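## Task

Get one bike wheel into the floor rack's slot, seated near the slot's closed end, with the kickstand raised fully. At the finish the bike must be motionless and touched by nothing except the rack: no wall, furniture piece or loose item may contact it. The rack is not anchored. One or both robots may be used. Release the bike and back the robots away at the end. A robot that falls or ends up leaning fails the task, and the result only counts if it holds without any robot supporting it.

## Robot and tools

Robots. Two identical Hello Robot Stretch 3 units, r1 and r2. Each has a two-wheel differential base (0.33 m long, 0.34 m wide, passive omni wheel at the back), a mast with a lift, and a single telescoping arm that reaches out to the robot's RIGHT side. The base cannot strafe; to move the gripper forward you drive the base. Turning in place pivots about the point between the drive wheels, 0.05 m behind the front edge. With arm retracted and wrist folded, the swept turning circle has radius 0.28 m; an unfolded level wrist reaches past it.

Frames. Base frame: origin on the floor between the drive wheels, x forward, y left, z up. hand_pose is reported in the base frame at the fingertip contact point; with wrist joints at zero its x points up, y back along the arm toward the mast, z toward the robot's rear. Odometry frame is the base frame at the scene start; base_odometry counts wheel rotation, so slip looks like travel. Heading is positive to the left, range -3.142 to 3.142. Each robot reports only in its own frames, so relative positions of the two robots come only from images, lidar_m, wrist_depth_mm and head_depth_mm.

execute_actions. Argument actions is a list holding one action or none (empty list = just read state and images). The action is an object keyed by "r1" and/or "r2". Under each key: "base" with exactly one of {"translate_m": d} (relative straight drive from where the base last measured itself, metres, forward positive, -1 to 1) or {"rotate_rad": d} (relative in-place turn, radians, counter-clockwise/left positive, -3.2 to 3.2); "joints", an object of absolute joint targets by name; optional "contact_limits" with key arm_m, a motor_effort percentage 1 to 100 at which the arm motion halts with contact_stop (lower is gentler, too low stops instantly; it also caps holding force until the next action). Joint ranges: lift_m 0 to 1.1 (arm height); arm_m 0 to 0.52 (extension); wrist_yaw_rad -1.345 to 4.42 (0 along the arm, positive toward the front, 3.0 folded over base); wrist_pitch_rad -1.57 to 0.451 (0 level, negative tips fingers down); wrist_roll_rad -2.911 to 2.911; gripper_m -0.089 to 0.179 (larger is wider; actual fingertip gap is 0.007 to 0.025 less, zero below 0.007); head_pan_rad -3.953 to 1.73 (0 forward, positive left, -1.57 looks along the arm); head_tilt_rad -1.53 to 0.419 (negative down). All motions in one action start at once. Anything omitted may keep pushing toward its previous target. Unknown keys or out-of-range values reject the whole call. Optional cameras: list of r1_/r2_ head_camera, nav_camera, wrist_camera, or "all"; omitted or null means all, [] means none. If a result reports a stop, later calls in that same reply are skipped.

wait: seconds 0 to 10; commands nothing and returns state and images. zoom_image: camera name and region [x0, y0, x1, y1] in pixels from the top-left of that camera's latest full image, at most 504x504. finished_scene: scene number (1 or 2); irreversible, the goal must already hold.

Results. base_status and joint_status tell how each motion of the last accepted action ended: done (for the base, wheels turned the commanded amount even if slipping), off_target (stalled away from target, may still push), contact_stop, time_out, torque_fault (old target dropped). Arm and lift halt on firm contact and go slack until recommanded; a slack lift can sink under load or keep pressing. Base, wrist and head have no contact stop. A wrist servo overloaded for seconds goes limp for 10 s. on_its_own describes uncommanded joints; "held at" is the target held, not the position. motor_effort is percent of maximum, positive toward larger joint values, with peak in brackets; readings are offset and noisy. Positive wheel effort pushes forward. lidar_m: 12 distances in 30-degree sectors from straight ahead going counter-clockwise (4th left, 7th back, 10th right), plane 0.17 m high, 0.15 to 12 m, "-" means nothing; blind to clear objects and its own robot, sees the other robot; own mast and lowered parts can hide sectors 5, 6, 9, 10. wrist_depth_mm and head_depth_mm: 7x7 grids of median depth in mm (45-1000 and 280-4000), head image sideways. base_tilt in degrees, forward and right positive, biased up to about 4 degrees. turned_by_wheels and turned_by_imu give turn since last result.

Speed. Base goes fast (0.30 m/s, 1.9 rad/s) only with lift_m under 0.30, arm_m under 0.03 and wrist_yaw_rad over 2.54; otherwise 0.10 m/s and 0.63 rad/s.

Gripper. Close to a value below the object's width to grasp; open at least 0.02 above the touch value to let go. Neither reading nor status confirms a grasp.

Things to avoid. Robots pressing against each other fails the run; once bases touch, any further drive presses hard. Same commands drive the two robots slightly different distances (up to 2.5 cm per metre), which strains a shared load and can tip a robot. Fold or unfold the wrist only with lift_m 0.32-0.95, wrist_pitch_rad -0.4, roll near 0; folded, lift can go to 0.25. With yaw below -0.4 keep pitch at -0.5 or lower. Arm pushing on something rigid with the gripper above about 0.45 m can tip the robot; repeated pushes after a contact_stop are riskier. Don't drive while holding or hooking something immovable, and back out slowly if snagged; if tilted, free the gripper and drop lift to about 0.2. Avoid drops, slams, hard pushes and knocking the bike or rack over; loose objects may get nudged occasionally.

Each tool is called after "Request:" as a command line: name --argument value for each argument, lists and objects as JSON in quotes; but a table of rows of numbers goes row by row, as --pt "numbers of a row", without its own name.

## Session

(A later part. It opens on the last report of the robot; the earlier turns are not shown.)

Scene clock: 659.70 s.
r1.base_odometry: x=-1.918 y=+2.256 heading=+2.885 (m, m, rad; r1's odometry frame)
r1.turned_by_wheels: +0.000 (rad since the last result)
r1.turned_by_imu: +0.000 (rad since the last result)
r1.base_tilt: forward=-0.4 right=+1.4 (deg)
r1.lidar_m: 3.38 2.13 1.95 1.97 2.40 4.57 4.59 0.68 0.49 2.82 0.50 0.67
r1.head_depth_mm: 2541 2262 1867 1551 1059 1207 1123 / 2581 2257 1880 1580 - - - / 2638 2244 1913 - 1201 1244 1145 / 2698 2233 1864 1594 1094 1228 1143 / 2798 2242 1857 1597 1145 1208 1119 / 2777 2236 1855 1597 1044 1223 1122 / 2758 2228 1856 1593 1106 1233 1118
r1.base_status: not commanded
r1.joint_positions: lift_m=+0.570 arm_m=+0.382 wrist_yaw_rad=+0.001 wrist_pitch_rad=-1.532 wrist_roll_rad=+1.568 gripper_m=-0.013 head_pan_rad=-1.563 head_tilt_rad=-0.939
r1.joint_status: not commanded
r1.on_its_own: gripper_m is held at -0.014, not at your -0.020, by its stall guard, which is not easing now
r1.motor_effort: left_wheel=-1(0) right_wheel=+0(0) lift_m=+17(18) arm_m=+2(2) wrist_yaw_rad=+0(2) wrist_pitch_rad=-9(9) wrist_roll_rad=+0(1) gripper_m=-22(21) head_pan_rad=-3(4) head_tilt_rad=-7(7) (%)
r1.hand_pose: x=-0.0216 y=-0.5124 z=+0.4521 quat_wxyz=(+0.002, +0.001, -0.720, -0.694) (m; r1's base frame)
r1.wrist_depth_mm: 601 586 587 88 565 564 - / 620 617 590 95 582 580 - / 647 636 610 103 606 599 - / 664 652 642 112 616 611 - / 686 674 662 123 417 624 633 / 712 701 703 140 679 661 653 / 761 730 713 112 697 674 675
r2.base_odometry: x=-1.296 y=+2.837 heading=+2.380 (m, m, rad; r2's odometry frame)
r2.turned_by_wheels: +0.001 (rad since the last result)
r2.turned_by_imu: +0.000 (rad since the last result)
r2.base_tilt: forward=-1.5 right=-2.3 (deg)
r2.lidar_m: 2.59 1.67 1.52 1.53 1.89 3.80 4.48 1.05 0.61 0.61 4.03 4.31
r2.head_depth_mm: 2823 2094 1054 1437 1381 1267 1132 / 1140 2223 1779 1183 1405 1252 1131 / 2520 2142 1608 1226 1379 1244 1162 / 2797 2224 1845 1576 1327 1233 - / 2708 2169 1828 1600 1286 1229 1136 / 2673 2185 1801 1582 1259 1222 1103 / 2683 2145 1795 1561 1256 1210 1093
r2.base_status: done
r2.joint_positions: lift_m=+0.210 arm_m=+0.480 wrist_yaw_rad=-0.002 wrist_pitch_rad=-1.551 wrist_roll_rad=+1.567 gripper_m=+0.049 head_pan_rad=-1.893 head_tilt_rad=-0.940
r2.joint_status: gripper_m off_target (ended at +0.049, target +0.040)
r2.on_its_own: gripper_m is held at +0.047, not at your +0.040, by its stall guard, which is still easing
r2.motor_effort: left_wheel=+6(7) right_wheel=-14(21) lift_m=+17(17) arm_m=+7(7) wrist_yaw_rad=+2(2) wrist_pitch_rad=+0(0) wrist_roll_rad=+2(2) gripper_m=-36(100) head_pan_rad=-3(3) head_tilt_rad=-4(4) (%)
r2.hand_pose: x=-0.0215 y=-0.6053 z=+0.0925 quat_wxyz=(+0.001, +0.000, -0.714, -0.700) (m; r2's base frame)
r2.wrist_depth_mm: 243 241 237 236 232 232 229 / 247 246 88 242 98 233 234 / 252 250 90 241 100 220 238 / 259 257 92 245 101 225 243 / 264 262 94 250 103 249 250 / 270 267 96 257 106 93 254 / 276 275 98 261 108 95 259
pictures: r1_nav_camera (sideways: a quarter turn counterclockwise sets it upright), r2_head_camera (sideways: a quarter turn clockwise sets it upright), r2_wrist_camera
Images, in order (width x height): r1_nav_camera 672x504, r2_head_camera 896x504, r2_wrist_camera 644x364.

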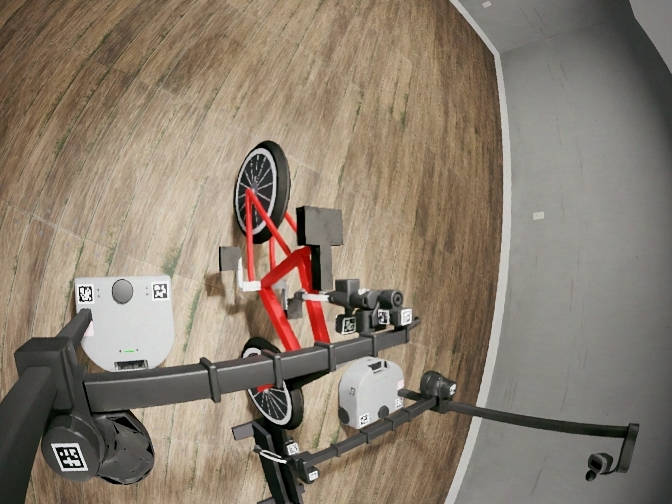

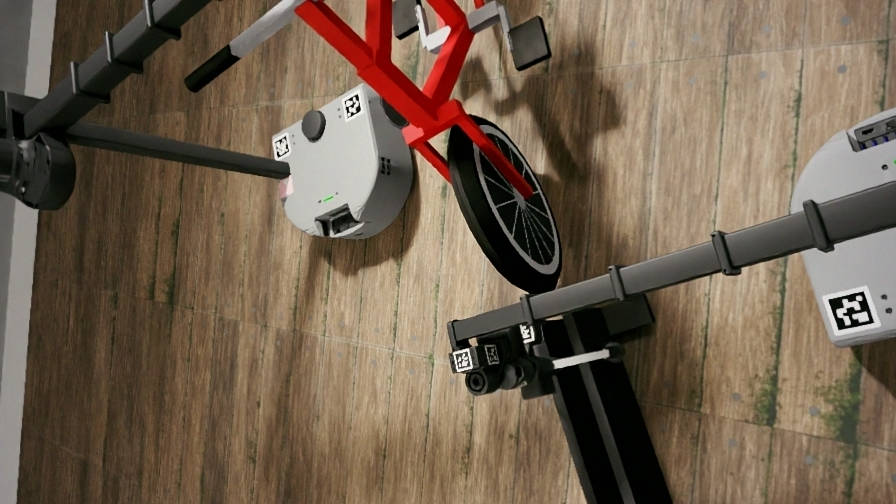

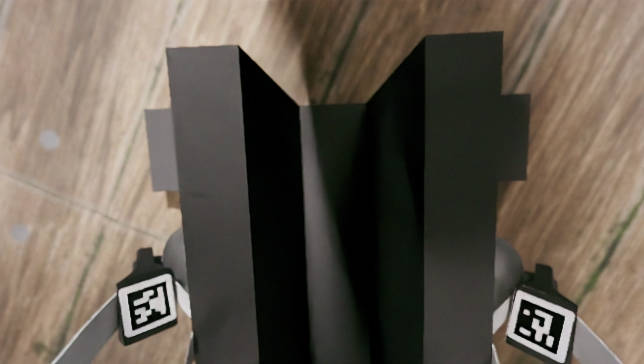

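Request:
execute_actions --actions '[{"r1": {"joints": {"head_pan_rad": -2.45, "head_tilt_rad": -0.95}}, "r2": {"base": {"translate_m": -0.04}}}]' --cameras '["r2_wrist_camera", "r1_head_camera"]'

Scene clock: 671.97 s.
r1.base_odometry: x=-1.918 y=+2.256 heading=+2.885 (m, m, rad; r1's odometry frame)
r1.turned_by_wheels: +0.000 (rad since the last result)
r1.turned_by_imu: -0.001 (rad since the last result)
r1.base_tilt: forward=-0.3 right=+1.5 (deg)
r1.lidar_m: 3.38 2.13 1.95 1.96 2.41 4.58 4.60 0.67 0.49 2.83 0.50 0.67
r1.head_depth_mm: 2818 2250 1878 1612 1406 1269 - / 2837 2246 1878 1603 1405 1247 1156 / 2821 2244 1881 1509 1404 1248 - / 2817 2244 1876 1242 1378 1281 - / 2711 2253 1864 1591 1197 1221 1135 / 2606 2221 1559 1572 915 1224 1117 / 2540 2229 1553 1532 1005 1184 1082
r1.base_status: not commanded
r1.joint_positions: lift_m=+0.570 arm_m=+0.382 wrist_yaw_rad=+0.001 wrist_pitch_rad=-1.532 wrist_roll_rad=+1.568 gripper_m=-0.013 head_pan_rad=-2.443 head_tilt_rad=-0.939
r1.joint_status: all done
r1.on_its_own: gripper_m is held at -0.014, not at your -0.020, by its stall guard, which is not easing now
r1.motor_effort: left_wheel=+0(0) right_wheel=+0(0) lift_m=+18(18) arm_m=+2(2) wrist_yaw_rad=-2(1) wrist_pitch_rad=-9(9) wrist_roll_rad=+1(1) gripper_m=-20(20) head_pan_rad=-3(44) head_tilt_rad=-8(9) (%)
r1.hand_pose: x=-0.0216 y=-0.5124 z=+0.4521 quat_wxyz=(+0.002, +0.001, -0.720, -0.694) (m; r1's base frame)
r1.wrist_depth_mm: 602 599 590 88 570 561 - / 620 613 600 95 593 573 - / 645 633 608 103 604 590 - / 659 659 644 112 616 612 - / 698 683 653 123 417 630 640 / 708 711 706 139 676 663 642 / 758 733 732 111 689 685 692
r2.base_odometry: x=-1.267 y=+2.809 heading=+2.381 (m, m, rad; r2's odometry frame)
r2.turned_by_wheels: +0.001 (rad since the last result)
r2.turned_by_imu: -0.002 (rad since the last result)
r2.base_tilt: forward=-1.4 right=-2.2 (deg)
r2.lidar_m: 2.61 1.68 1.53 1.54 1.91 3.82 4.44 1.02 0.61 0.59 4.02 4.34
r2.head_depth_mm: 2781 2071 1054 1309 1391 1251 1134 / 1141 2210 1881 1256 1389 1243 1133 / 1132 2118 1629 1178 1373 1243 1161 / 2691 2211 1807 1583 1328 1243 - / 2715 2199 1831 1615 1293 1234 1137 / 2673 2152 1810 1591 1252 1221 1100 / 2694 2142 1820 1566 1247 1213 1093
r2.base_status: done
r2.joint_positions: lift_m=+0.210 arm_m=+0.480 wrist_yaw_rad=-0.002 wrist_pitch_rad=-1.551 wrist_roll_rad=+1.569 gripper_m=+0.092 head_pan_rad=-1.893 head_tilt_rad=-0.940
r2.joint_status: not commanded
r2.on_its_own: gripper_m is held at +0.092, not at your +0.040, by its stall guard, which is not easing now
r2.motor_effort: left_wheel=+6(7) right_wheel=-15(20) lift_m=+17(17) arm_m=+7(7) wrist_yaw_rad=+2(2) wrist_pitch_rad=+0(0) wrist_roll_rad=+1(1) gripper_m=-20(20) head_pan_rad=-2(3) head_tilt_rad=-4(4) (%)
r2.hand_pose: x=-0.0215 y=-0.6053 z=+0.0925 quat_wxyz=(+0.000, +0.000, -0.714, -0.700) (m; r2's base frame)
r2.wrist_depth_mm: 243 240 239 92 232 231 230 / 247 244 89 241 97 234 233 / 254 250 90 241 99 220 239 / 258 255 92 244 101 226 244 / 265 261 94 250 103 248 249 / 272 269 96 255 106 93 254 / 277 275 98 261 108 96 259
pictures: r1_head_camera (sideways: a quarter turn clockwise sets it upright), r2_wrist_camera
Images, in order (width x height): r1_head_camera 896x504, r2_wrist_camera 644x364.

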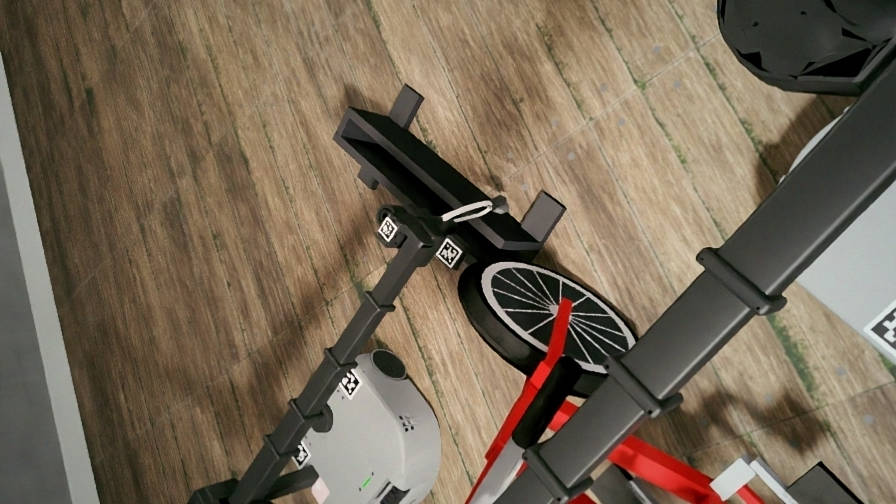

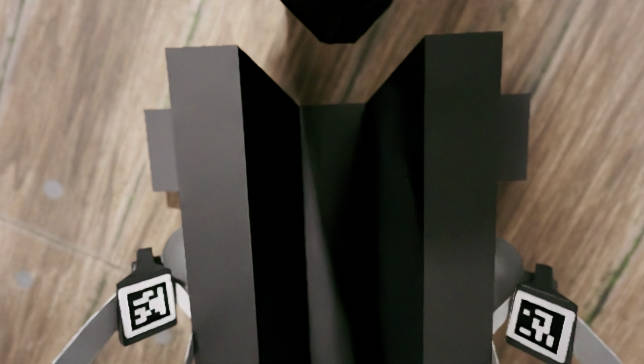

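Request:
execute_actions --actions '[{"r2": {"base": {"translate_m": -0.022}}}]' --cameras '["r2_wrist_camera", "r1_head_camera"]'

Request:
execute_actions --actions '[{"r2": {"joints": {"gripper_m": 0.16}}}]' --cameras '[]'

Request:
execute_actions --actions '[{"r2": {"base": {"translate_m": 0.3}}}]' --cameras '["r2_wrist_camera", "r1_head_camera"]'

Scene clock: 681.67 s.
r1.base_odometry: x=-1.918 y=+2.256 heading=+2.886 (m, m, rad; r1's odometry frame)
r1.turned_by_wheels: +0.000 (rad since the last result)
r1.turned_by_imu: +0.000 (rad since the last result)
r1.base_tilt: forward=-0.5 right=+1.4 (deg)
r1.lidar_m: 3.37 2.13 1.95 1.96 2.41 4.57 4.62 0.68 0.49 2.83 0.50 0.66
r1.head_depth_mm: 2848 2251 1874 1604 1409 1272 - / 2835 2263 1875 1605 1407 1247 1154 / 2834 2233 1870 1514 1399 1243 - / 2817 2244 1872 1237 1374 1272 - / 2692 2228 1861 1603 1198 1213 1137 / 2613 2230 1555 1561 911 1227 1115 / 2529 2238 1558 1514 1007 1181 1100
r1.base_status: not commanded
r1.joint_positions: lift_m=+0.570 arm_m=+0.382 wrist_yaw_rad=+0.001 wrist_pitch_rad=-1.532 wrist_roll_rad=+1.568 gripper_m=-0.013 head_pan_rad=-2.443 head_tilt_rad=-0.939
r1.joint_status: not commanded
r1.on_its_own: gripper_m is held at -0.014, not at your -0.020, by its stall guard, which is not easing now
r1.motor_effort: left_wheel=+7(6) right_wheel=-10(10) lift_m=+18(18) arm_m=+2(2) wrist_yaw_rad=+0(1) wrist_pitch_rad=-9(9) wrist_roll_rad=+1(1) gripper_m=-19(20) head_pan_rad=-4(4) head_tilt_rad=-6(8) (%)
r1.hand_pose: x=-0.0216 y=-0.5125 z=+0.4521 quat_wxyz=(+0.002, +0.001, -0.721, -0.693) (m; r1's base frame)
r1.wrist_depth_mm: 593 591 583 87 577 556 - / 621 617 588 94 585 577 - / 630 632 622 102 602 594 - / 675 643 639 112 614 614 - / 702 683 664 123 417 632 629 / 724 709 694 139 677 668 644 / 753 732 714 112 684 683 682
r2.base_odometry: x=-1.251 y=+2.794 heading=+2.382 (m, m, rad; r2's odometry frame)
r2.turned_by_wheels: +0.002 (rad since the last result)
r2.turned_by_imu: +0.002 (rad since the last result)
r2.base_tilt: forward=-1.4 right=-2.3 (deg)
r2.lidar_m: 2.61 1.68 1.54 1.56 1.92 3.87 4.40 1.01 0.60 0.59 3.99 4.35
r2.head_depth_mm: 2776 2105 1029 1308 1388 1252 1124 / 2643 2200 1887 1513 1399 1239 1128 / 1132 2137 1614 1179 1362 1249 1170 / 2678 2214 1774 1574 1332 1249 - / 2725 2206 1859 1620 1293 1238 1140 / 2767 2169 1829 1588 1258 1229 1103 / 2655 2157 1788 1545 1262 1216 1090
r2.base_status: done
r2.joint_positions: lift_m=+0.210 arm_m=+0.480 wrist_yaw_rad=-0.009 wrist_pitch_rad=-1.551 wrist_roll_rad=+1.569 gripper_m=+0.092 head_pan_rad=-1.893 head_tilt_rad=-0.940
r2.joint_status: not commanded
r2.on_its_own: gripper_m is held at +0.092, not at your +0.040, by its stall guard, which is not easing now; left_wheel is at rest, and its effort (+19) is outside its rest range (-18 to +18); right_wheel is at rest, and its effort (-47) is outside its rest range (-18 to +18)
r2.motor_effort: left_wheel=+19(19) right_wheel=-47(48) lift_m=+17(17) arm_m=+7(7) wrist_yaw_rad=+10(10) wrist_pitch_rad=+0(0) wrist_roll_rad=+1(1) gripper_m=-20(20) head_pan_rad=-2(2) head_tilt_rad=-4(4) (%)
r2.hand_pose: x=-0.0214 y=-0.6053 z=+0.0925 quat_wxyz=(-0.002, -0.003, -0.714, -0.700) (m; r2's base frame)
r2.wrist_depth_mm: 244 242 239 52 - 231 229 / 249 246 89 70 87 233 234 / 255 250 91 242 97 221 239 / 260 259 93 248 98 225 244 / 264 262 95 252 101 251 249 / 271 270 97 258 103 94 255 / 277 278 99 261 106 96 259
pictures: r1_head_camera (sideways: a quarter turn clockwise sets it upright), r2_wrist_camera
Images, in order (width x height): r1_head_camera 896x504, r2_wrist_camera 644x364.

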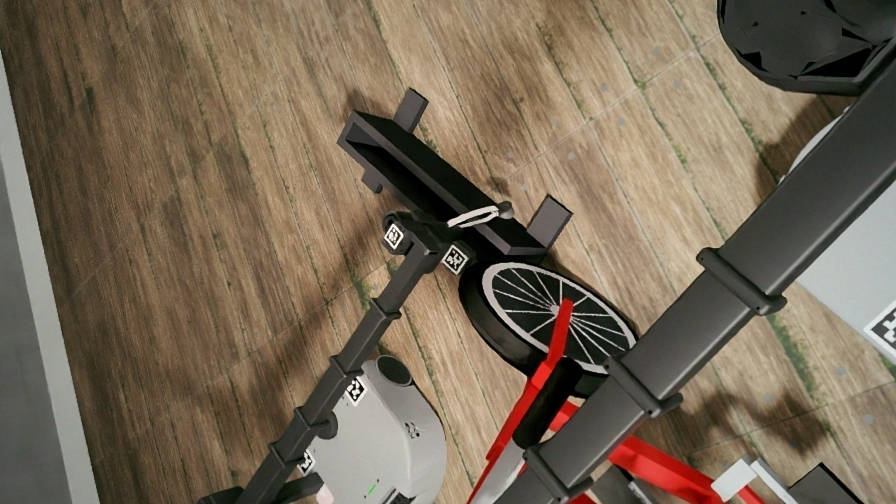

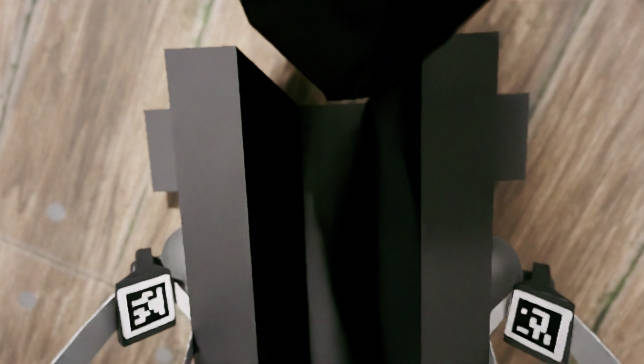

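Scene clock: 682.83 s.
r1.base_odometry: x=-1.918 y=+2.256 heading=+2.886 (m, m, rad; r1's odometry frame)
r1.turned_by_wheels: +0.000 (rad since the last result)
r1.turned_by_imu: +0.000 (rad since the last result)
r1.base_tilt: forward=-0.4 right=+1.4 (deg)
r1.lidar_m: 3.37 2.14 1.95 1.97 2.41 4.56 4.61 0.67 0.49 2.83 0.50 0.67
r1.head_depth_mm: 2834 2255 1886 1601 1410 1268 - / 2830 2248 1875 1612 1408 1247 1150 / 2822 2231 1881 1516 1409 1247 - / 2793 2244 1855 1238 1377 1278 - / 2718 2251 1859 1590 1205 1212 1134 / 2618 2236 1560 1565 915 1224 1117 / 2501 2231 1557 1519 1007 1182 1099
r1.base_status: not commanded
r1.joint_positions: lift_m=+0.570 arm_m=+0.382 wrist_yaw_rad=+0.001 wrist_pitch_rad=-1.531 wrist_roll_rad=+1.568 gripper_m=-0.013 head_pan_rad=-2.443 head_tilt_rad=-0.939
r1.joint_status: not commanded
r1.on_its_own: gripper_m is held at -0.014, not at your -0.020, by its stall guard, which is not easing now
r1.motor_effort: left_wheel=+8(7) right_wheel=-12(12) lift_m=+17(18) arm_m=+2(2) wrist_yaw_rad=+0(0) wrist_pitch_rad=-9(9) wrist_roll_rad=+1(0) gripper_m=-20(21) head_pan_rad=-4(4) head_tilt_rad=-7(8) (%)
r1.hand_pose: x=-0.0216 y=-0.5126 z=+0.4521 quat_wxyz=(+0.002, +0.001, -0.721, -0.693) (m; r1's base frame)
r1.wrist_depth_mm: 591 588 575 87 573 554 - / 615 610 584 94 592 570 - / 641 629 621 102 615 602 - / 661 651 646 112 619 615 621 / 673 685 671 124 420 631 624 / 716 707 712 139 674 664 646 / 755 727 717 112 698 671 678
r2.base_odometry: x=-1.251 y=+2.794 heading=+2.382 (m, m, rad; r2's odometry frame)
r2.turned_by_wheels: +0.000 (rad since the last result)
r2.turned_by_imu: -0.001 (rad since the last result)
r2.base_tilt: forward=-1.5 right=-2.4 (deg)
r2.lidar_m: 2.62 1.69 1.54 1.56 1.92 3.88 4.41 1.01 0.60 0.59 3.99 4.36
r2.head_depth_mm: 2778 2093 1033 1318 1402 1263 1128 / 2508 2212 1859 1517 1374 1245 1127 / 1134 2170 1611 1179 1365 1236 1159 / 2689 2221 1756 1586 1328 1235 - / 2750 2190 1836 1603 1288 1233 1135 / 2701 2187 1809 1594 1260 1216 1098 / 2688 2177 1798 1552 1249 1217 1095
r2.base_status: not commanded
r2.joint_positions: lift_m=+0.210 arm_m=+0.480 wrist_yaw_rad=-0.014 wrist_pitch_rad=-1.551 wrist_roll_rad=+1.581 gripper_m=+0.160 head_pan_rad=-1.893 head_tilt_rad=-0.940
r2.joint_status: all done
r2.on_its_own: right_wheel is at rest, and its effort (-38) is outside its rest range (-18 to +18); wrist_yaw_rad is at rest, and its effort (+16) is outside its rest range (-12 to +12)
r2.motor_effort: left_wheel=+16(19) right_wheel=-38(46) lift_m=+17(17) arm_m=+7(7) wrist_yaw_rad=+16(16) wrist_pitch_rad=+0(0) wrist_roll_rad=-3(3) gripper_m=+0(81) head_pan_rad=-2(2) head_tilt_rad=-4(4) (%)
r2.hand_pose: x=-0.0213 y=-0.6053 z=+0.0925 quat_wxyz=(-0.008, -0.009, -0.714, -0.700) (m; r2's base frame)
r2.wrist_depth_mm: 244 241 238 50 - 231 230 / 249 247 90 68 86 235 235 / 253 250 91 242 92 222 239 / 260 257 93 247 95 244 244 / 266 263 95 252 99 251 249 / 272 - 97 257 103 94 253 / 276 278 99 262 106 262 259
pictures: none
No camera images: the call's "cameras" was empty. Leave "cameras" out to get every camera's image.

Scene clock: 687.00 s.
r1.base_odometry: x=-1.918 y=+2.256 heading=+2.885 (m, m, rad; r1's odometry frame)
r1.turned_by_wheels: -0.001 (rad since the last result)
r1.turned_by_imu: -0.001 (rad since the last result)
r1.base_tilt: forward=-0.3 right=+1.5 (deg)
r1.lidar_m: 3.39 2.14 1.95 1.96 2.40 4.58 4.62 0.67 0.50 2.82 0.50 0.67
r1.head_depth_mm: 2810 2254 1882 1608 1411 1273 - / 2799 2225 1834 1575 1406 1250 1157 / 2824 2249 1779 1506 1405 1250 - / 2799 2239 1785 1602 1372 1276 - / 2714 2237 1712 1595 1196 1211 1133 / 2592 1633 1702 1585 976 1230 1118 / 2508 2103 1858 1604 1004 1186 1086
r1.base_status: not commanded
r1.joint_positions: lift_m=+0.570 arm_m=+0.382 wrist_yaw_rad=+0.001 wrist_pitch_rad=-1.531 wrist_roll_rad=+1.568 gripper_m=-0.013 head_pan_rad=-2.443 head_tilt_rad=-0.939
r1.joint_status: not commanded
r1.on_its_own: gripper_m is held at -0.014, not at your -0.020, by its stall guard, which is not easing now
r1.motor_effort: left_wheel=-1(7) right_wheel=+1(11) lift_m=+18(17) arm_m=+2(2) wrist_yaw_rad=-1(1) wrist_pitch_rad=-9(9) wrist_roll_rad=+0(0) gripper_m=-22(21) head_pan_rad=-4(4) head_tilt_rad=-7(7) (%)
r1.hand_pose: x=-0.0216 y=-0.5126 z=+0.4521 quat_wxyz=(+0.002, +0.001, -0.721, -0.693) (m; r1's base frame)
r1.wrist_depth_mm: 582 596 579 88 570 561 - / 627 609 598 94 585 583 - / 642 631 614 103 615 600 - / 660 662 650 112 620 621 - / 690 688 667 123 417 637 623 / 718 719 706 140 672 656 654 / 734 724 723 112 692 677 681
r2.base_odometry: x=-1.469 y=+3.000 heading=+2.382 (m, m, rad; r2's odometry frame)
r2.turned_by_wheels: +0.000 (rad since the last result)
r2.turned_by_imu: -0.003 (rad since the last result)
r2.base_tilt: forward=-1.4 right=-2.2 (deg)
r2.lidar_m: 2.43 1.57 1.43 1.45 1.78 3.59 4.72 0.85 0.71 3.34 4.12 4.08
r2.head_depth_mm: 1336 2189 1670 1268 1421 1249 1136 / 2801 2245 1676 1311 1400 1243 1130 / 2785 2221 1869 1605 1358 1240 1159 / 2762 2211 1834 1572 1321 1237 - / 2736 2216 1847 1604 1308 1233 1133 / 2739 2164 1831 1597 1245 1227 1098 / 2672 2168 1800 1558 1372 1212 1090
r2.base_status: done
r2.joint_positions: lift_m=+0.210 arm_m=+0.480 wrist_yaw_rad=+0.001 wrist_pitch_rad=-1.551 wrist_roll_rad=+1.570 gripper_m=+0.160 head_pan_rad=-1.893 head_tilt_rad=-0.940
r2.joint_status: not commanded
r2.motor_effort: left_wheel=+0(16) right_wheel=+1(33) lift_m=+18(18) arm_m=+7(7) wrist_yaw_rad=-1(16) wrist_pitch_rad=+0(1) wrist_roll_rad=+1(3) gripper_m=-2(3) head_pan_rad=-3(2) head_tilt_rad=-4(4) (%)
r2.hand_pose: x=-0.0216 y=-0.6053 z=+0.0924 quat_wxyz=(+0.001, +0.000, -0.714, -0.700) (m; r2's base frame)
r2.wrist_depth_mm: 242 240 86 229 127 83 230 / 247 244 88 234 127 85 235 / 253 250 89 239 129 87 239 / 257 255 91 243 129 89 244 / 264 262 93 249 130 91 248 / 269 - 95 254 132 92 253 / 276 274 97 260 133 94 -
pictures: r1_head_camera (sideways: a quarter turn clockwise sets it upright), r2_wrist_camera
Images, in order (width x height): r1_head_camera 896x504, r2_wrist_camera 644x364.

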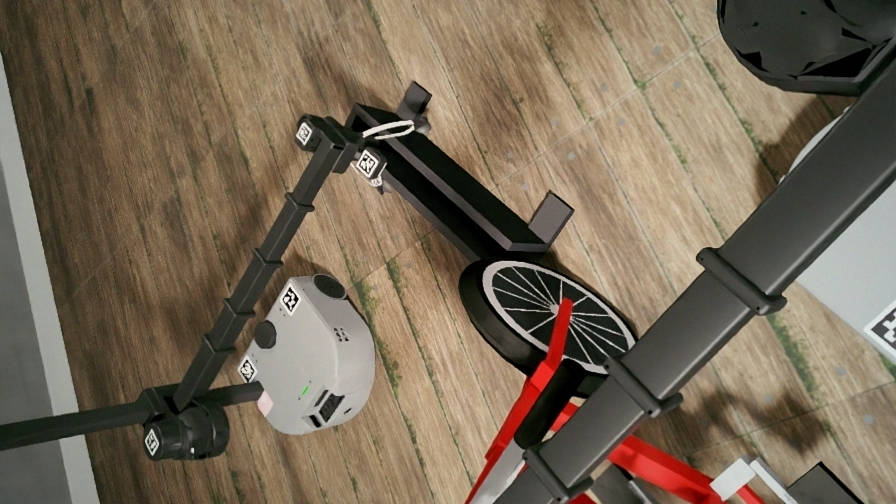

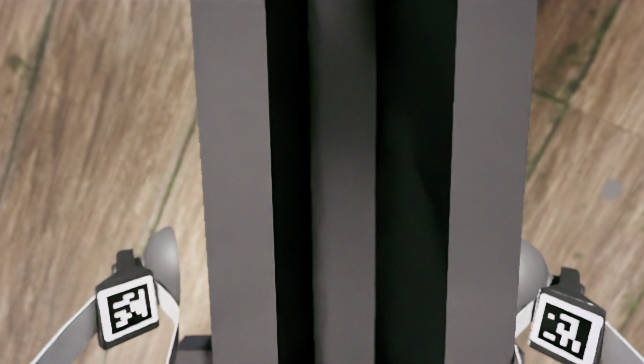

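Request:
execute_actions --actions '[{"r2": {"joints": {"lift_m": 0.33, "wrist_roll_rad": 0.0, "gripper_m": 0.0}, "base": {"translate_m": 0.155}}}]' --cameras '["r2_wrist_camera", "r1_head_camera"]'

Scene clock: 712.90 s.
r1.base_odometry: x=-1.918 y=+2.256 heading=+2.885 (m, m, rad; r1's odometry frame)
r1.turned_by_wheels: +0.000 (rad since the last result)
r1.turned_by_imu: -0.001 (rad since the last result)
r1.base_tilt: forward=-0.5 right=+1.3 (deg)
r1.lidar_m: 3.39 2.13 1.95 1.96 2.41 4.57 4.60 0.59 0.54 2.83 0.49 0.67
r1.head_depth_mm: 2826 2263 1877 1518 1406 1262 - / 2819 2259 1787 1565 1404 1245 1157 / 2799 2114 1868 1602 1399 1248 - / 2793 2119 1777 1606 1327 1278 - / 2689 1846 1742 1592 1154 1211 1134 / 1468 2173 1823 1599 972 1221 1116 / 2537 2229 1855 1599 854 1187 1096
r1.base_status: not commanded
r1.joint_positions: lift_m=+0.570 arm_m=+0.382 wrist_yaw_rad=+0.000 wrist_pitch_rad=-1.534 wrist_roll_rad=+1.571 gripper_m=-0.013 head_pan_rad=-2.443 head_tilt_rad=-0.939
r1.joint_status: not commanded
r1.on_its_own: gripper_m is held at -0.014, not at your -0.020, by its stall guard, which is not easing now
r1.motor_effort: left_wheel=-2(1) right_wheel=+2(2) lift_m=+18(17) arm_m=+2(2) wrist_yaw_rad=-1(1) wrist_pitch_rad=-8(9) wrist_roll_rad=-1(1) gripper_m=-20(20) head_pan_rad=-4(4) head_tilt_rad=-6(8) (%)
r1.hand_pose: x=-0.0215 y=-0.5118 z=+0.4521 quat_wxyz=(+0.000, +0.000, -0.720, -0.694) (m; r1's base frame)
r1.wrist_depth_mm: 598 587 587 88 566 564 - / 617 602 597 95 584 570 - / 640 627 623 103 603 598 - / 657 648 651 113 606 616 - / 694 678 666 124 414 636 618 / 707 707 688 139 686 662 657 / 746 718 733 111 689 686 683
r2.base_odometry: x=-1.581 y=+3.107 heading=+2.382 (m, m, rad; r2's odometry frame)
r2.turned_by_wheels: +0.000 (rad since the last result)
r2.turned_by_imu: -0.002 (rad since the last result)
r2.base_tilt: forward=-1.5 right=-2.4 (deg)
r2.lidar_m: 2.35 1.51 1.38 1.39 1.71 3.46 4.84 0.93 0.89 3.40 4.22 3.93
r2.head_depth_mm: 2781 2214 1700 1327 1403 1239 1131 / 2820 2250 1803 1516 1404 1247 1123 / 2780 2229 1842 1591 1392 1244 - / 2767 2191 1829 1584 1412 1236 - / 2747 2196 1830 1596 1287 1231 1129 / 2698 2170 1824 1502 1360 1221 1104 / 2702 2143 1807 1537 1359 1218 1094
r2.base_status: done
r2.joint_positions: lift_m=+0.330 arm_m=+0.480 wrist_yaw_rad=-0.003 wrist_pitch_rad=-1.545 wrist_roll_rad=+0.005 gripper_m=+0.000 head_pan_rad=-1.893 head_tilt_rad=-0.940
r2.joint_status: all done
r2.motor_effort: left_wheel=+1(6) right_wheel=-1(19) lift_m=+31(39) arm_m=+6(7) wrist_yaw_rad=+3(68) wrist_pitch_rad=-2(5) wrist_roll_rad=-1(50) gripper_m=-2(97) head_pan_rad=-2(2) head_tilt_rad=-4(4) (%)
r2.hand_pose: x=-0.0216 y=-0.6072 z=+0.2116 quat_wxyz=(+0.504, +0.491, -0.508, -0.496) (m; r2's base frame)
r2.wrist_depth_mm: 359 354 350 342 219 342 340 / 366 361 357 353 244 347 344 / 373 366 368 361 276 355 352 / 381 379 375 368 299 360 357 / 387 390 383 374 304 348 369 / 396 391 388 - 267 370 373 / 405 398 399 395 222 385 383
pictures: r1_head_camera (sideways: a quarter turn clockwise sets it upright), r2_wrist_camera
Images, in order (width x height): r1_head_camera 896x504, r2_wrist_camera 644x364.

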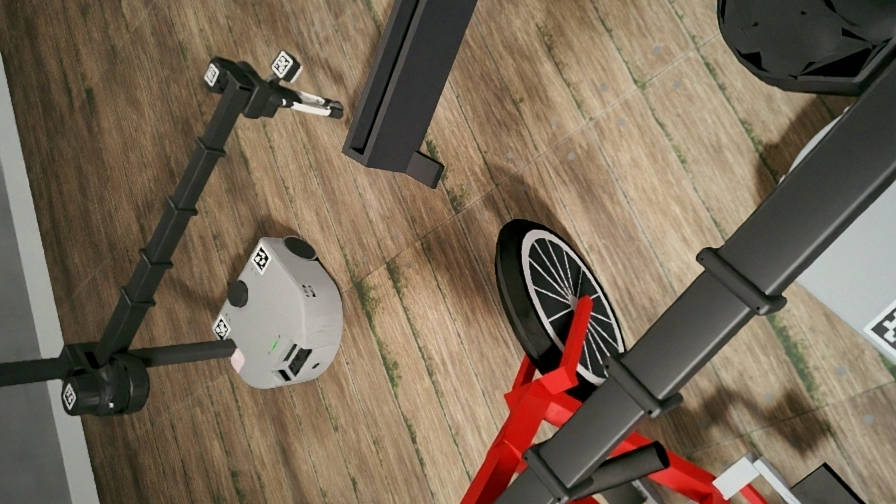

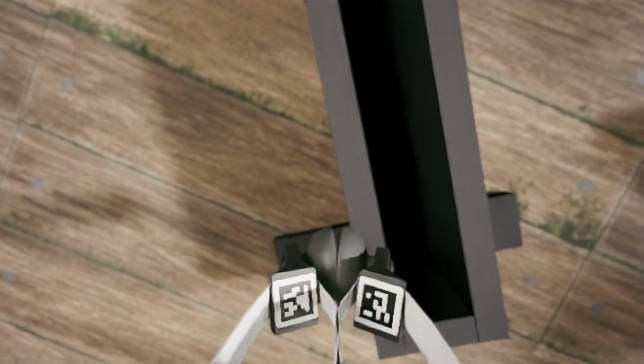

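Request:
execute_actions --actions '[{"r2": {"joints": {"gripper_m": 0.17, "wrist_roll_rad": -0.15, "arm_m": 0.5}, "base": {"translate_m": -0.047}}}]' --cameras '["r2_wrist_camera"]'

Request:
execute_actions --actions '[{"r2": {"joints": {"lift_m": 0.215}}}]' --cameras '["r2_wrist_camera"]'

Scene clock: 743.50 s.
r1.base_odometry: x=-1.918 y=+2.256 heading=+2.885 (m, m, rad; r1's odometry frame)
r1.turned_by_wheels: +0.000 (rad since the last result)
r1.turned_by_imu: +0.000 (rad since the last result)
r1.base_tilt: forward=-0.4 right=+1.5 (deg)
r1.lidar_m: 3.38 2.13 1.95 1.96 2.41 4.56 4.61 0.59 0.54 2.82 0.49 0.68
r1.head_depth_mm: 2816 2255 1885 1513 1406 1273 - / 2816 2241 1558 1560 1404 1246 1152 / 2798 2236 1865 1597 1404 1245 - / 2809 2108 1785 1601 1325 1279 - / 2702 2163 1722 1598 1151 1213 1135 / 1434 2061 1770 1602 976 1221 1120 / 2526 2221 1852 1595 854 1182 1103
r1.base_status: not commanded
r1.joint_positions: lift_m=+0.570 arm_m=+0.382 wrist_yaw_rad=+0.000 wrist_pitch_rad=-1.534 wrist_roll_rad=+1.571 gripper_m=-0.013 head_pan_rad=-2.443 head_tilt_rad=-0.939
r1.joint_status: not commanded
r1.on_its_own: gripper_m is held at -0.014, not at your -0.020, by its stall guard, which is not easing now
r1.motor_effort: left_wheel=-2(1) right_wheel=+2(2) lift_m=+18(17) arm_m=+1(2) wrist_yaw_rad=+0(1) wrist_pitch_rad=-8(8) wrist_roll_rad=-1(1) gripper_m=-20(20) head_pan_rad=-4(4) head_tilt_rad=-8(7) (%)
r1.hand_pose: x=-0.0215 y=-0.5118 z=+0.4521 quat_wxyz=(+0.000, +0.000, -0.720, -0.694) (m; r1's base frame)
r1.wrist_depth_mm: 608 582 580 88 568 564 - / 622 602 597 95 578 583 - / 635 631 627 103 608 592 - / 658 651 636 113 607 616 - / 695 672 664 123 419 637 634 / 703 699 700 139 669 650 653 / 724 716 710 111 684 685 680
r2.base_odometry: x=-1.547 y=+3.075 heading=+2.382 (m, m, rad; r2's odometry frame)
r2.turned_by_wheels: +0.000 (rad since the last result)
r2.turned_by_imu: -0.001 (rad since the last result)
r2.base_tilt: forward=-1.4 right=-2.2 (deg)
r2.lidar_m: 2.37 1.53 1.40 1.40 1.74 3.47 4.81 0.91 0.86 3.40 4.18 3.98
r2.head_depth_mm: 2738 2141 1692 1303 1404 1253 1126 / 2802 2259 1755 1407 1404 1241 1132 / 2768 2237 1861 1606 1403 1236 - / 2791 2204 1853 1596 1411 1233 - / 2699 2199 1821 1591 1311 1227 1133 / 2696 2202 1832 1494 1336 1222 1101 / 2701 2153 1793 1528 1371 1216 1094
r2.base_status: done
r2.joint_positions: lift_m=+0.330 arm_m=+0.500 wrist_yaw_rad=-0.003 wrist_pitch_rad=-1.545 wrist_roll_rad=-0.144 gripper_m=+0.170 head_pan_rad=-1.893 head_tilt_rad=-0.940
r2.joint_status: all done
r2.motor_effort: left_wheel=+1(2) right_wheel=+0(7) lift_m=+31(31) arm_m=+6(8) wrist_yaw_rad=+4(3) wrist_pitch_rad=-2(2) wrist_roll_rad=-1(2) gripper_m=+0(82) head_pan_rad=-3(3) head_tilt_rad=-4(4) (%)
r2.hand_pose: x=-0.0216 y=-0.6271 z=+0.2116 quat_wxyz=(+0.541, +0.527, -0.469, -0.458) (m; r2's base frame)
r2.wrist_depth_mm: 359 356 351 341 342 342 338 / 368 361 357 318 348 350 346 / 372 371 367 324 354 355 352 / 381 376 374 360 364 364 359 / 389 387 378 372 353 368 364 / 396 - 390 282 284 377 374 / 408 406 395 226 233 386 -
pictures: r2_wrist_camera
Images, in order (width x height): r2_wrist_camera 644x364.

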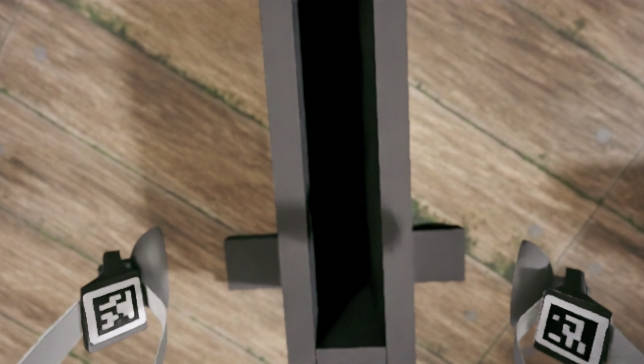

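Scene clock: 745.37 s.
r1.base_odometry: x=-1.918 y=+2.256 heading=+2.885 (m, m, rad; r1's odometry frame)
r1.turned_by_wheels: +0.000 (rad since the last result)
r1.turned_by_imu: +0.000 (rad since the last result)
r1.base_tilt: forward=-0.4 right=+1.4 (deg)
r1.lidar_m: 3.38 2.13 1.95 1.96 2.41 4.59 4.59 0.59 0.54 2.82 0.50 0.67
r1.head_depth_mm: 2820 2274 1880 1518 1405 1269 - / 2841 2251 1558 1544 1408 1251 1154 / 2810 2238 1816 1614 1407 1252 - / 2808 2227 1784 1604 1329 1279 - / 2704 1848 1714 1610 1150 1219 1136 / 2582 1773 1780 1593 972 1222 1116 / 2549 2224 1849 1596 855 1183 1100
r1.base_status: not commanded
r1.joint_positions: lift_m=+0.570 arm_m=+0.382 wrist_yaw_rad=+0.000 wrist_pitch_rad=-1.534 wrist_roll_rad=+1.571 gripper_m=-0.013 head_pan_rad=-2.443 head_tilt_rad=-0.939
r1.joint_status: not commanded
r1.on_its_own: gripper_m is held at -0.014, not at your -0.020, by its stall guard, which is not easing now
r1.motor_effort: left_wheel=-2(2) right_wheel=+2(2) lift_m=+17(18) arm_m=+2(2) wrist_yaw_rad=+0(0) wrist_pitch_rad=-8(8) wrist_roll_rad=-1(1) gripper_m=-20(21) head_pan_rad=-3(4) head_tilt_rad=-7(7) (%)
r1.hand_pose: x=-0.0215 y=-0.5118 z=+0.4521 quat_wxyz=(+0.000, +0.000, -0.720, -0.694) (m; r1's base frame)
r1.wrist_depth_mm: 589 594 570 88 562 560 - / 617 612 593 95 590 588 - / 643 624 623 103 598 600 - / 656 642 650 113 621 615 - / 686 669 654 123 415 637 632 / 703 701 696 140 673 673 645 / 745 730 719 111 684 691 676
r2.base_odometry: x=-1.547 y=+3.075 heading=+2.382 (m, m, rad; r2's odometry frame)
r2.turned_by_wheels: +0.000 (rad since the last result)
r2.turned_by_imu: +0.000 (rad since the last result)
r2.base_tilt: forward=-1.4 right=-2.3 (deg)
r2.lidar_m: 2.37 1.53 1.40 1.41 1.73 3.47 4.79 0.91 0.86 3.39 4.17 3.99
r2.head_depth_mm: 2782 2149 1676 1305 1413 1256 1127 / 2809 2267 1743 1413 1404 1254 1127 / 2838 2228 1855 1603 1392 1241 1168 / 2749 2202 1838 1593 1386 1239 - / 2723 2191 1840 1623 1311 1226 1132 / 2707 2155 1804 1563 1324 1216 1110 / 2659 2164 1802 1538 1358 1215 1095
r2.base_status: not commanded
r2.joint_positions: lift_m=+0.215 arm_m=+0.500 wrist_yaw_rad=-0.003 wrist_pitch_rad=-1.545 wrist_roll_rad=-0.144 gripper_m=+0.170 head_pan_rad=-1.893 head_tilt_rad=-0.940
r2.joint_status: all done
r2.motor_effort: left_wheel=+1(1) right_wheel=+0(0) lift_m=+18(29) arm_m=+7(7) wrist_yaw_rad=+3(3) wrist_pitch_rad=-2(2) wrist_roll_rad=-1(1) gripper_m=+0(0) head_pan_rad=-2(2) head_tilt_rad=-4(3) (%)
r2.hand_pose: x=-0.0216 y=-0.6271 z=+0.0973 quat_wxyz=(+0.541, +0.527, -0.469, -0.458) (m; r2's base frame)
r2.wrist_depth_mm: 247 246 91 236 107 88 234 / 252 250 92 239 111 90 239 / 256 255 94 245 114 243 244 / 263 259 96 250 119 248 247 / 268 266 98 253 123 252 253 / 273 - 100 259 128 98 256 / 282 278 102 215 134 100 -
pictures: r2_wrist_camera
Images, in order (width x height): r2_wrist_camera 644x364.

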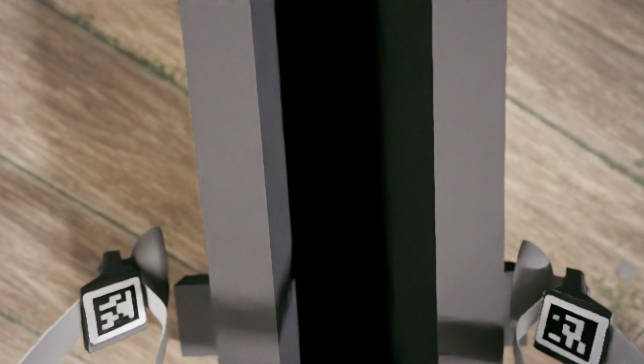

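Request:
execute_actions --actions '[{"r2": {"joints": {"gripper_m": 0.03}}}]' --cameras '[]'

Request:
execute_actions --actions '[{"r2": {"joints": {"wrist_roll_rad": 1.57, "arm_m": 0.48}}}]' --cameras '["r2_wrist_camera", "r1_head_camera", "r2_head_camera"]'

Scene clock: 756.27 s.
r1.base_odometry: x=-1.918 y=+2.256 heading=+2.885 (m, m, rad; r1's odometry frame)
r1.turned_by_wheels: +0.000 (rad since the last result)
r1.turned_by_imu: +0.000 (rad since the last result)
r1.base_tilt: forward=-0.4 right=+1.5 (deg)
r1.lidar_m: 3.38 2.14 1.95 1.97 2.40 4.57 4.62 0.59 0.54 2.83 0.49 0.67
r1.head_depth_mm: 2804 2255 1879 1530 1409 1270 - / 2819 2242 1540 1572 1404 1249 1158 / 2851 2222 1823 1605 1404 1251 - / 2766 2244 1796 1598 1327 1272 - / 2698 1851 1719 1598 1148 1218 1136 / 2572 1769 1782 1598 977 1220 1118 / 2528 2237 1856 1589 855 1184 1103
r1.base_status: not commanded
r1.joint_positions: lift_m=+0.570 arm_m=+0.382 wrist_yaw_rad=+0.000 wrist_pitch_rad=-1.534 wrist_roll_rad=+1.571 gripper_m=-0.013 head_pan_rad=-2.443 head_tilt_rad=-0.939
r1.joint_status: not commanded
r1.on_its_own: gripper_m is held at -0.014, not at your -0.020, by its stall guard, which is not easing now
r1.motor_effort: left_wheel=-1(1) right_wheel=+2(2) lift_m=+18(18) arm_m=+2(2) wrist_yaw_rad=-2(0) wrist_pitch_rad=-8(8) wrist_roll_rad=-1(1) gripper_m=-20(19) head_pan_rad=-4(4) head_tilt_rad=-7(7) (%)
r1.hand_pose: x=-0.0215 y=-0.5118 z=+0.4521 quat_wxyz=(+0.000, +0.000, -0.720, -0.694) (m; r1's base frame)
r1.wrist_depth_mm: 601 584 585 88 563 564 - / 616 609 588 95 595 581 - / 639 626 612 103 605 598 - / 660 643 638 113 612 612 - / 681 676 663 124 418 630 640 / 714 707 701 139 663 658 640 / 737 724 714 111 690 666 676
r2.base_odometry: x=-1.547 y=+3.075 heading=+2.382 (m, m, rad; r2's odometry frame)
r2.turned_by_wheels: +0.000 (rad since the last result)
r2.turned_by_imu: -0.001 (rad since the last result)
r2.base_tilt: forward=-1.3 right=-2.3 (deg)
r2.lidar_m: 2.37 1.53 1.39 1.41 1.73 3.47 4.80 0.91 0.86 3.39 4.18 3.98
r2.head_depth_mm: 2751 2201 1680 1306 1413 1255 1127 / 2833 2266 1745 1399 1408 1247 1123 / 2790 2244 1868 1603 1398 1240 1165 / 2749 2244 1838 1595 1384 1252 - / 2747 2171 1856 1595 1309 1235 1137 / 2705 2167 1818 1582 1323 1220 1103 / 2678 2164 1795 1527 1375 1218 1094
r2.base_status: not commanded
r2.joint_positions: lift_m=+0.215 arm_m=+0.500 wrist_yaw_rad=-0.001 wrist_pitch_rad=-1.545 wrist_roll_rad=-0.147 gripper_m=+0.032 head_pan_rad=-1.893 head_tilt_rad=-0.940
r2.joint_status: all done
r2.motor_effort: left_wheel=-2(2) right_wheel=+5(7) lift_m=+19(18) arm_m=+6(7) wrist_yaw_rad=+1(4) wrist_pitch_rad=-2(2) wrist_roll_rad=+0(1) gripper_m=-42(100) head_pan_rad=-2(2) head_tilt_rad=-4(4) (%)
r2.hand_pose: x=-0.0216 y=-0.6270 z=+0.0973 quat_wxyz=(+0.542, +0.528, -0.468, -0.457) (m; r2's base frame)
r2.wrist_depth_mm: 247 246 91 236 92 235 235 / 253 251 93 240 95 239 239 / 259 255 95 245 97 244 243 / 263 261 97 250 100 249 250 / 268 265 99 255 103 254 252 / 276 271 100 260 107 98 258 / 282 279 103 224 110 100 263
pictures: none
No camera images: the call's "cameras" was empty. Leave "cameras" out to get every camera's image.

Scene clock: 757.73 s.
r1.base_odometry: x=-1.918 y=+2.256 heading=+2.885 (m, m, rad; r1's odometry frame)
r1.turned_by_wheels: +0.000 (rad since the last result)
r1.turned_by_imu: +0.000 (rad since the last result)
r1.base_tilt: forward=-0.4 right=+1.4 (deg)
r1.lidar_m: 3.40 2.13 1.95 1.97 2.40 4.58 4.61 0.59 0.54 2.82 0.50 0.68
r1.head_depth_mm: 2810 2250 1876 1608 1400 1272 - / 2840 2256 1609 1569 1403 1248 1155 / 2838 2253 1825 1502 1407 1245 - / 2816 2235 1782 1604 1332 1274 - / 2706 1862 1715 1601 1154 1216 1135 / 2565 1776 1775 1594 976 1217 1116 / 2530 2212 1849 1592 857 1180 1101
r1.base_status: not commanded
r1.joint_positions: lift_m=+0.570 arm_m=+0.382 wrist_yaw_rad=+0.000 wrist_pitch_rad=-1.534 wrist_roll_rad=+1.571 gripper_m=-0.013 head_pan_rad=-2.443 head_tilt_rad=-0.939
r1.joint_status: not commanded
r1.on_its_own: gripper_m is held at -0.014, not at your -0.020, by its stall guard, which is not easing now
r1.motor_effort: left_wheel=-1(2) right_wheel=+2(2) lift_m=+18(17) arm_m=+2(2) wrist_yaw_rad=+0(1) wrist_pitch_rad=-8(8) wrist_roll_rad=-1(1) gripper_m=-20(20) head_pan_rad=-4(4) head_tilt_rad=-8(7) (%)
r1.hand_pose: x=-0.0215 y=-0.5118 z=+0.4521 quat_wxyz=(+0.000, +0.000, -0.720, -0.694) (m; r1's base frame)
r1.wrist_depth_mm: 594 588 580 88 570 557 - / 620 613 594 95 583 574 - / 641 628 625 103 595 593 - / 669 658 645 113 612 618 - / 685 678 673 123 421 631 636 / 707 705 680 139 675 654 651 / 750 735 715 111 696 690 675
r2.base_odometry: x=-1.547 y=+3.075 heading=+2.382 (m, m, rad; r2's odometry frame)
r2.turned_by_wheels: +0.000 (rad since the last result)
r2.turned_by_imu: +0.000 (rad since the last result)
r2.base_tilt: forward=-1.4 right=-2.4 (deg)
r2.lidar_m: 2.38 1.53 1.40 1.41 1.73 3.48 4.80 0.91 0.86 3.40 4.18 3.97
r2.head_depth_mm: 2747 2148 1677 1306 1416 1256 1123 / 2838 2248 1736 1397 1402 1250 1123 / 2833 2229 1857 1585 1377 1245 1166 / 2806 2188 1843 1580 1335 1243 - / 2748 2202 1823 1602 1314 1229 1141 / 2713 2161 1815 1585 1285 1224 1094 / 2685 2128 1789 1561 1372 1229 1097
r2.base_status: not commanded
r2.joint_positions: lift_m=+0.215 arm_m=+0.480 wrist_yaw_rad=+0.013 wrist_pitch_rad=-1.542 wrist_roll_rad=+1.538 gripper_m=+0.039 head_pan_rad=-1.893 head_tilt_rad=-0.940
r2.joint_status: wrist_roll_rad off_target (ended at +1.538, target +1.570); the others done
r2.on_its_own: gripper_m is held at +0.037, not at your +0.030, by its stall guard, which is still easing; wrist_yaw_rad is at rest, and its effort (-15) is outside its rest range (-12 to +12)
r2.motor_effort: left_wheel=+3(9) right_wheel=-3(19) lift_m=+18(18) arm_m=-6(8) wrist_yaw_rad=-15(49) wrist_pitch_rad=-3(4) wrist_roll_rad=+13(42) gripper_m=-38(42) head_pan_rad=-2(2) head_tilt_rad=-4(4) (%)
r2.hand_pose: x=-0.0218 y=-0.6084 z=+0.0972 quat_wxyz=(+0.017, +0.016, -0.717, -0.697) (m; r2's base frame)
r2.wrist_depth_mm: 251 248 95 235 89 235 232 / 257 252 94 241 91 239 238 / 261 257 96 247 93 243 241 / 266 263 98 251 95 249 247 / 273 268 100 256 97 252 251 / 279 274 102 261 99 98 257 / 286 284 104 225 103 101 259
pictures: r1_head_camera (sideways: a quarter turn clockwise sets it upright), r2_head_camera (sideways: a quarter turn clockwise sets it upright), r2_wrist_camera
Images, in order (width x height): r1_head_camera 896x504, r2_head_camera 896x504, r2_wrist_camera 644x364.

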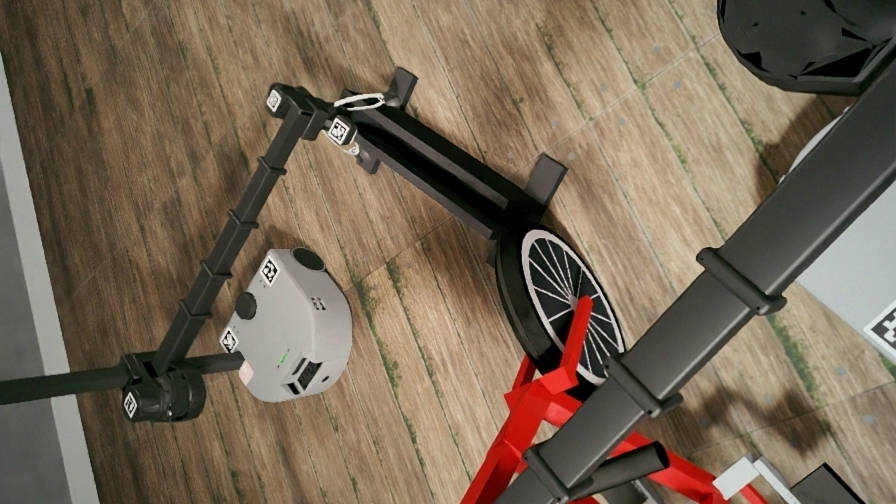

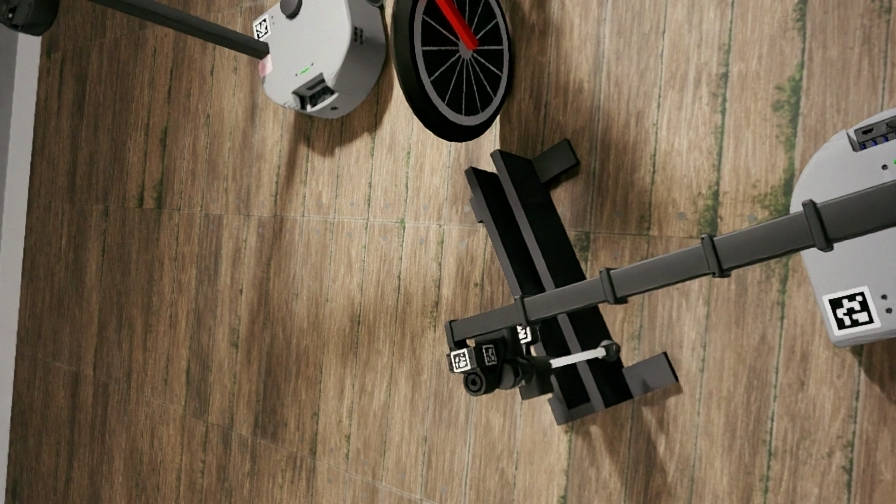

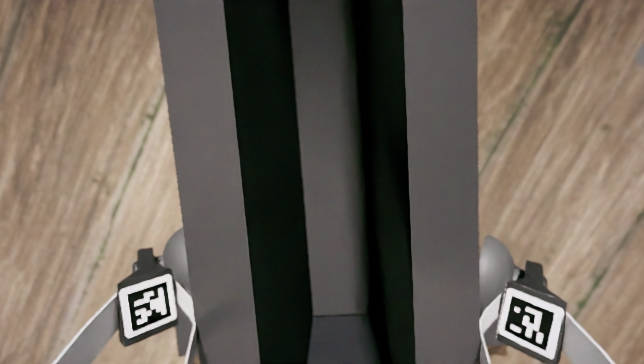

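Request:
execute_actions --actions '[{"r2": {"joints": {"wrist_roll_rad": 1.15, "arm_m": 0.52, "gripper_m": 0.02}}}]' --cameras '["r1_head_camera", "r2_head_camera"]'

Scene clock: 778.67 s.
r1.base_odometry: x=-1.918 y=+2.256 heading=+2.885 (m, m, rad; r1's odometry frame)
r1.turned_by_wheels: +0.000 (rad since the last result)
r1.turned_by_imu: -0.001 (rad since the last result)
r1.base_tilt: forward=-0.4 right=+1.5 (deg)
r1.lidar_m: 3.39 2.14 1.95 1.97 2.41 4.58 4.61 0.59 0.54 2.83 0.50 0.67
r1.head_depth_mm: 2819 2267 1880 1604 1401 1274 - / 2821 2262 1527 1549 1402 1247 1152 / 2802 2250 1825 1565 1380 1250 - / 2821 2236 1771 1601 1328 1273 - / 2690 1851 1727 1606 1154 1216 1133 / 2586 1772 1779 1604 973 1221 1116 / 2545 2249 1860 1590 852 1184 1098
r1.base_status: not commanded
r1.joint_positions: lift_m=+0.570 arm_m=+0.382 wrist_yaw_rad=+0.000 wrist_pitch_rad=-1.534 wrist_roll_rad=+1.571 gripper_m=-0.013 head_pan_rad=-2.443 head_tilt_rad=-0.939
r1.joint_status: not commanded
r1.on_its_own: gripper_m is held at -0.014, not at your -0.020, by its stall guard, which is not easing now
r1.motor_effort: left_wheel=-2(1) right_wheel=+2(2) lift_m=+18(18) arm_m=+2(2) wrist_yaw_rad=-1(1) wrist_pitch_rad=-8(8) wrist_roll_rad=-1(1) gripper_m=-19(20) head_pan_rad=-4(4) head_tilt_rad=-8(7) (%)
r1.hand_pose: x=-0.0215 y=-0.5118 z=+0.4521 quat_wxyz=(+0.000, +0.000, -0.720, -0.694) (m; r1's base frame)
r1.wrist_depth_mm: 597 588 572 88 564 560 - / 612 603 594 95 594 578 - / 635 637 621 103 610 598 - / 657 655 644 112 612 617 - / 688 670 666 124 418 636 621 / 712 693 697 139 674 667 647 / 740 726 727 111 702 679 666
r2.base_odometry: x=-1.547 y=+3.075 heading=+2.382 (m, m, rad; r2's odometry frame)
r2.turned_by_wheels: +0.000 (rad since the last result)
r2.turned_by_imu: -0.003 (rad since the last result)
r2.base_tilt: forward=-1.5 right=-2.4 (deg)
r2.lidar_m: 2.37 1.53 1.39 1.41 1.74 3.48 4.80 0.91 0.86 3.39 4.19 3.99
r2.head_depth_mm: 2772 2206 1683 1303 1412 1253 1123 / 2824 2255 1759 1406 1408 1254 1133 / 2816 2241 1846 1574 1411 1240 1168 / 2735 2198 1849 1579 1362 1237 - / 2718 2186 1827 1612 1311 1225 1143 / 2745 2168 1827 1595 1315 1224 1096 / 2711 2130 1818 1547 1374 1221 1097
r2.base_status: not commanded
r2.joint_positions: lift_m=+0.215 arm_m=+0.519 wrist_yaw_rad=-0.034 wrist_pitch_rad=-1.551 wrist_roll_rad=+1.218 gripper_m=+0.022 head_pan_rad=-1.893 head_tilt_rad=-0.940
r2.joint_status: wrist_roll_rad off_target (ended at +1.218, target +1.150); the others done
r2.on_its_own: wrist_yaw_rad is at rest, and its effort (+39) is outside its rest range (-12 to +12)
r2.motor_effort: left_wheel=-2(3) right_wheel=+3(4) lift_m=+19(18) arm_m=+11(14) wrist_yaw_rad=+39(44) wrist_pitch_rad=+0(3) wrist_roll_rad=-25(35) gripper_m=-46(100) head_pan_rad=-2(2) head_tilt_rad=-3(4) (%)
r2.hand_pose: x=-0.0209 y=-0.6444 z=+0.0974 quat_wxyz=(+0.114, +0.111, -0.705, -0.692) (m; r2's base frame)
r2.wrist_depth_mm: 248 246 243 130 195 89 234 / 253 252 247 178 175 91 240 / 258 256 96 244 158 93 245 / 264 263 98 250 144 95 250 / 271 268 100 256 133 97 255 / 277 276 102 262 123 99 259 / 284 282 104 226 115 102 264
pictures: r1_head_camera (sideways: a quarter turn clockwise sets it upright), r2_head_camera (sideways: a quarter turn clockwise sets it upright)
Images, in order (width x height): r1_head_camera 896x504, r2_head_camera 896x504.

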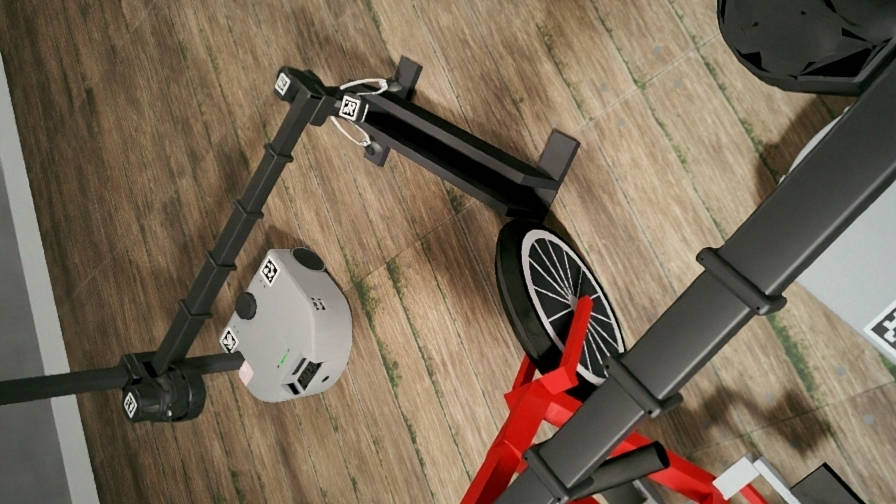

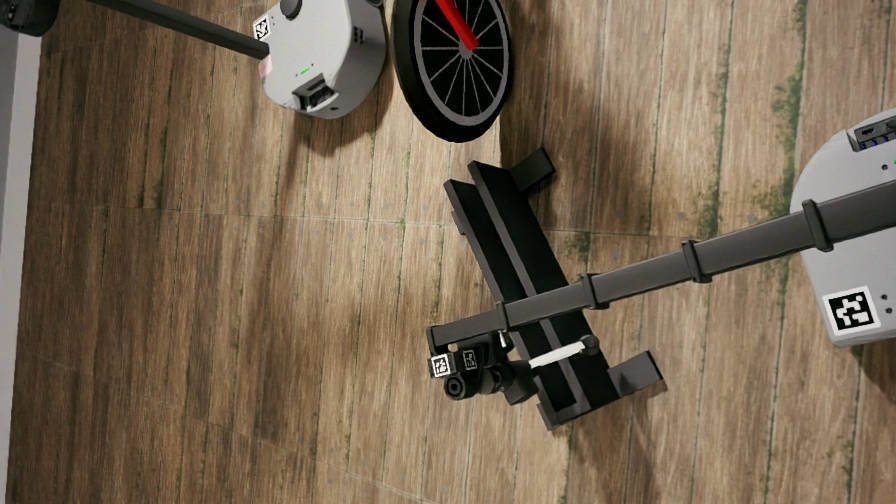

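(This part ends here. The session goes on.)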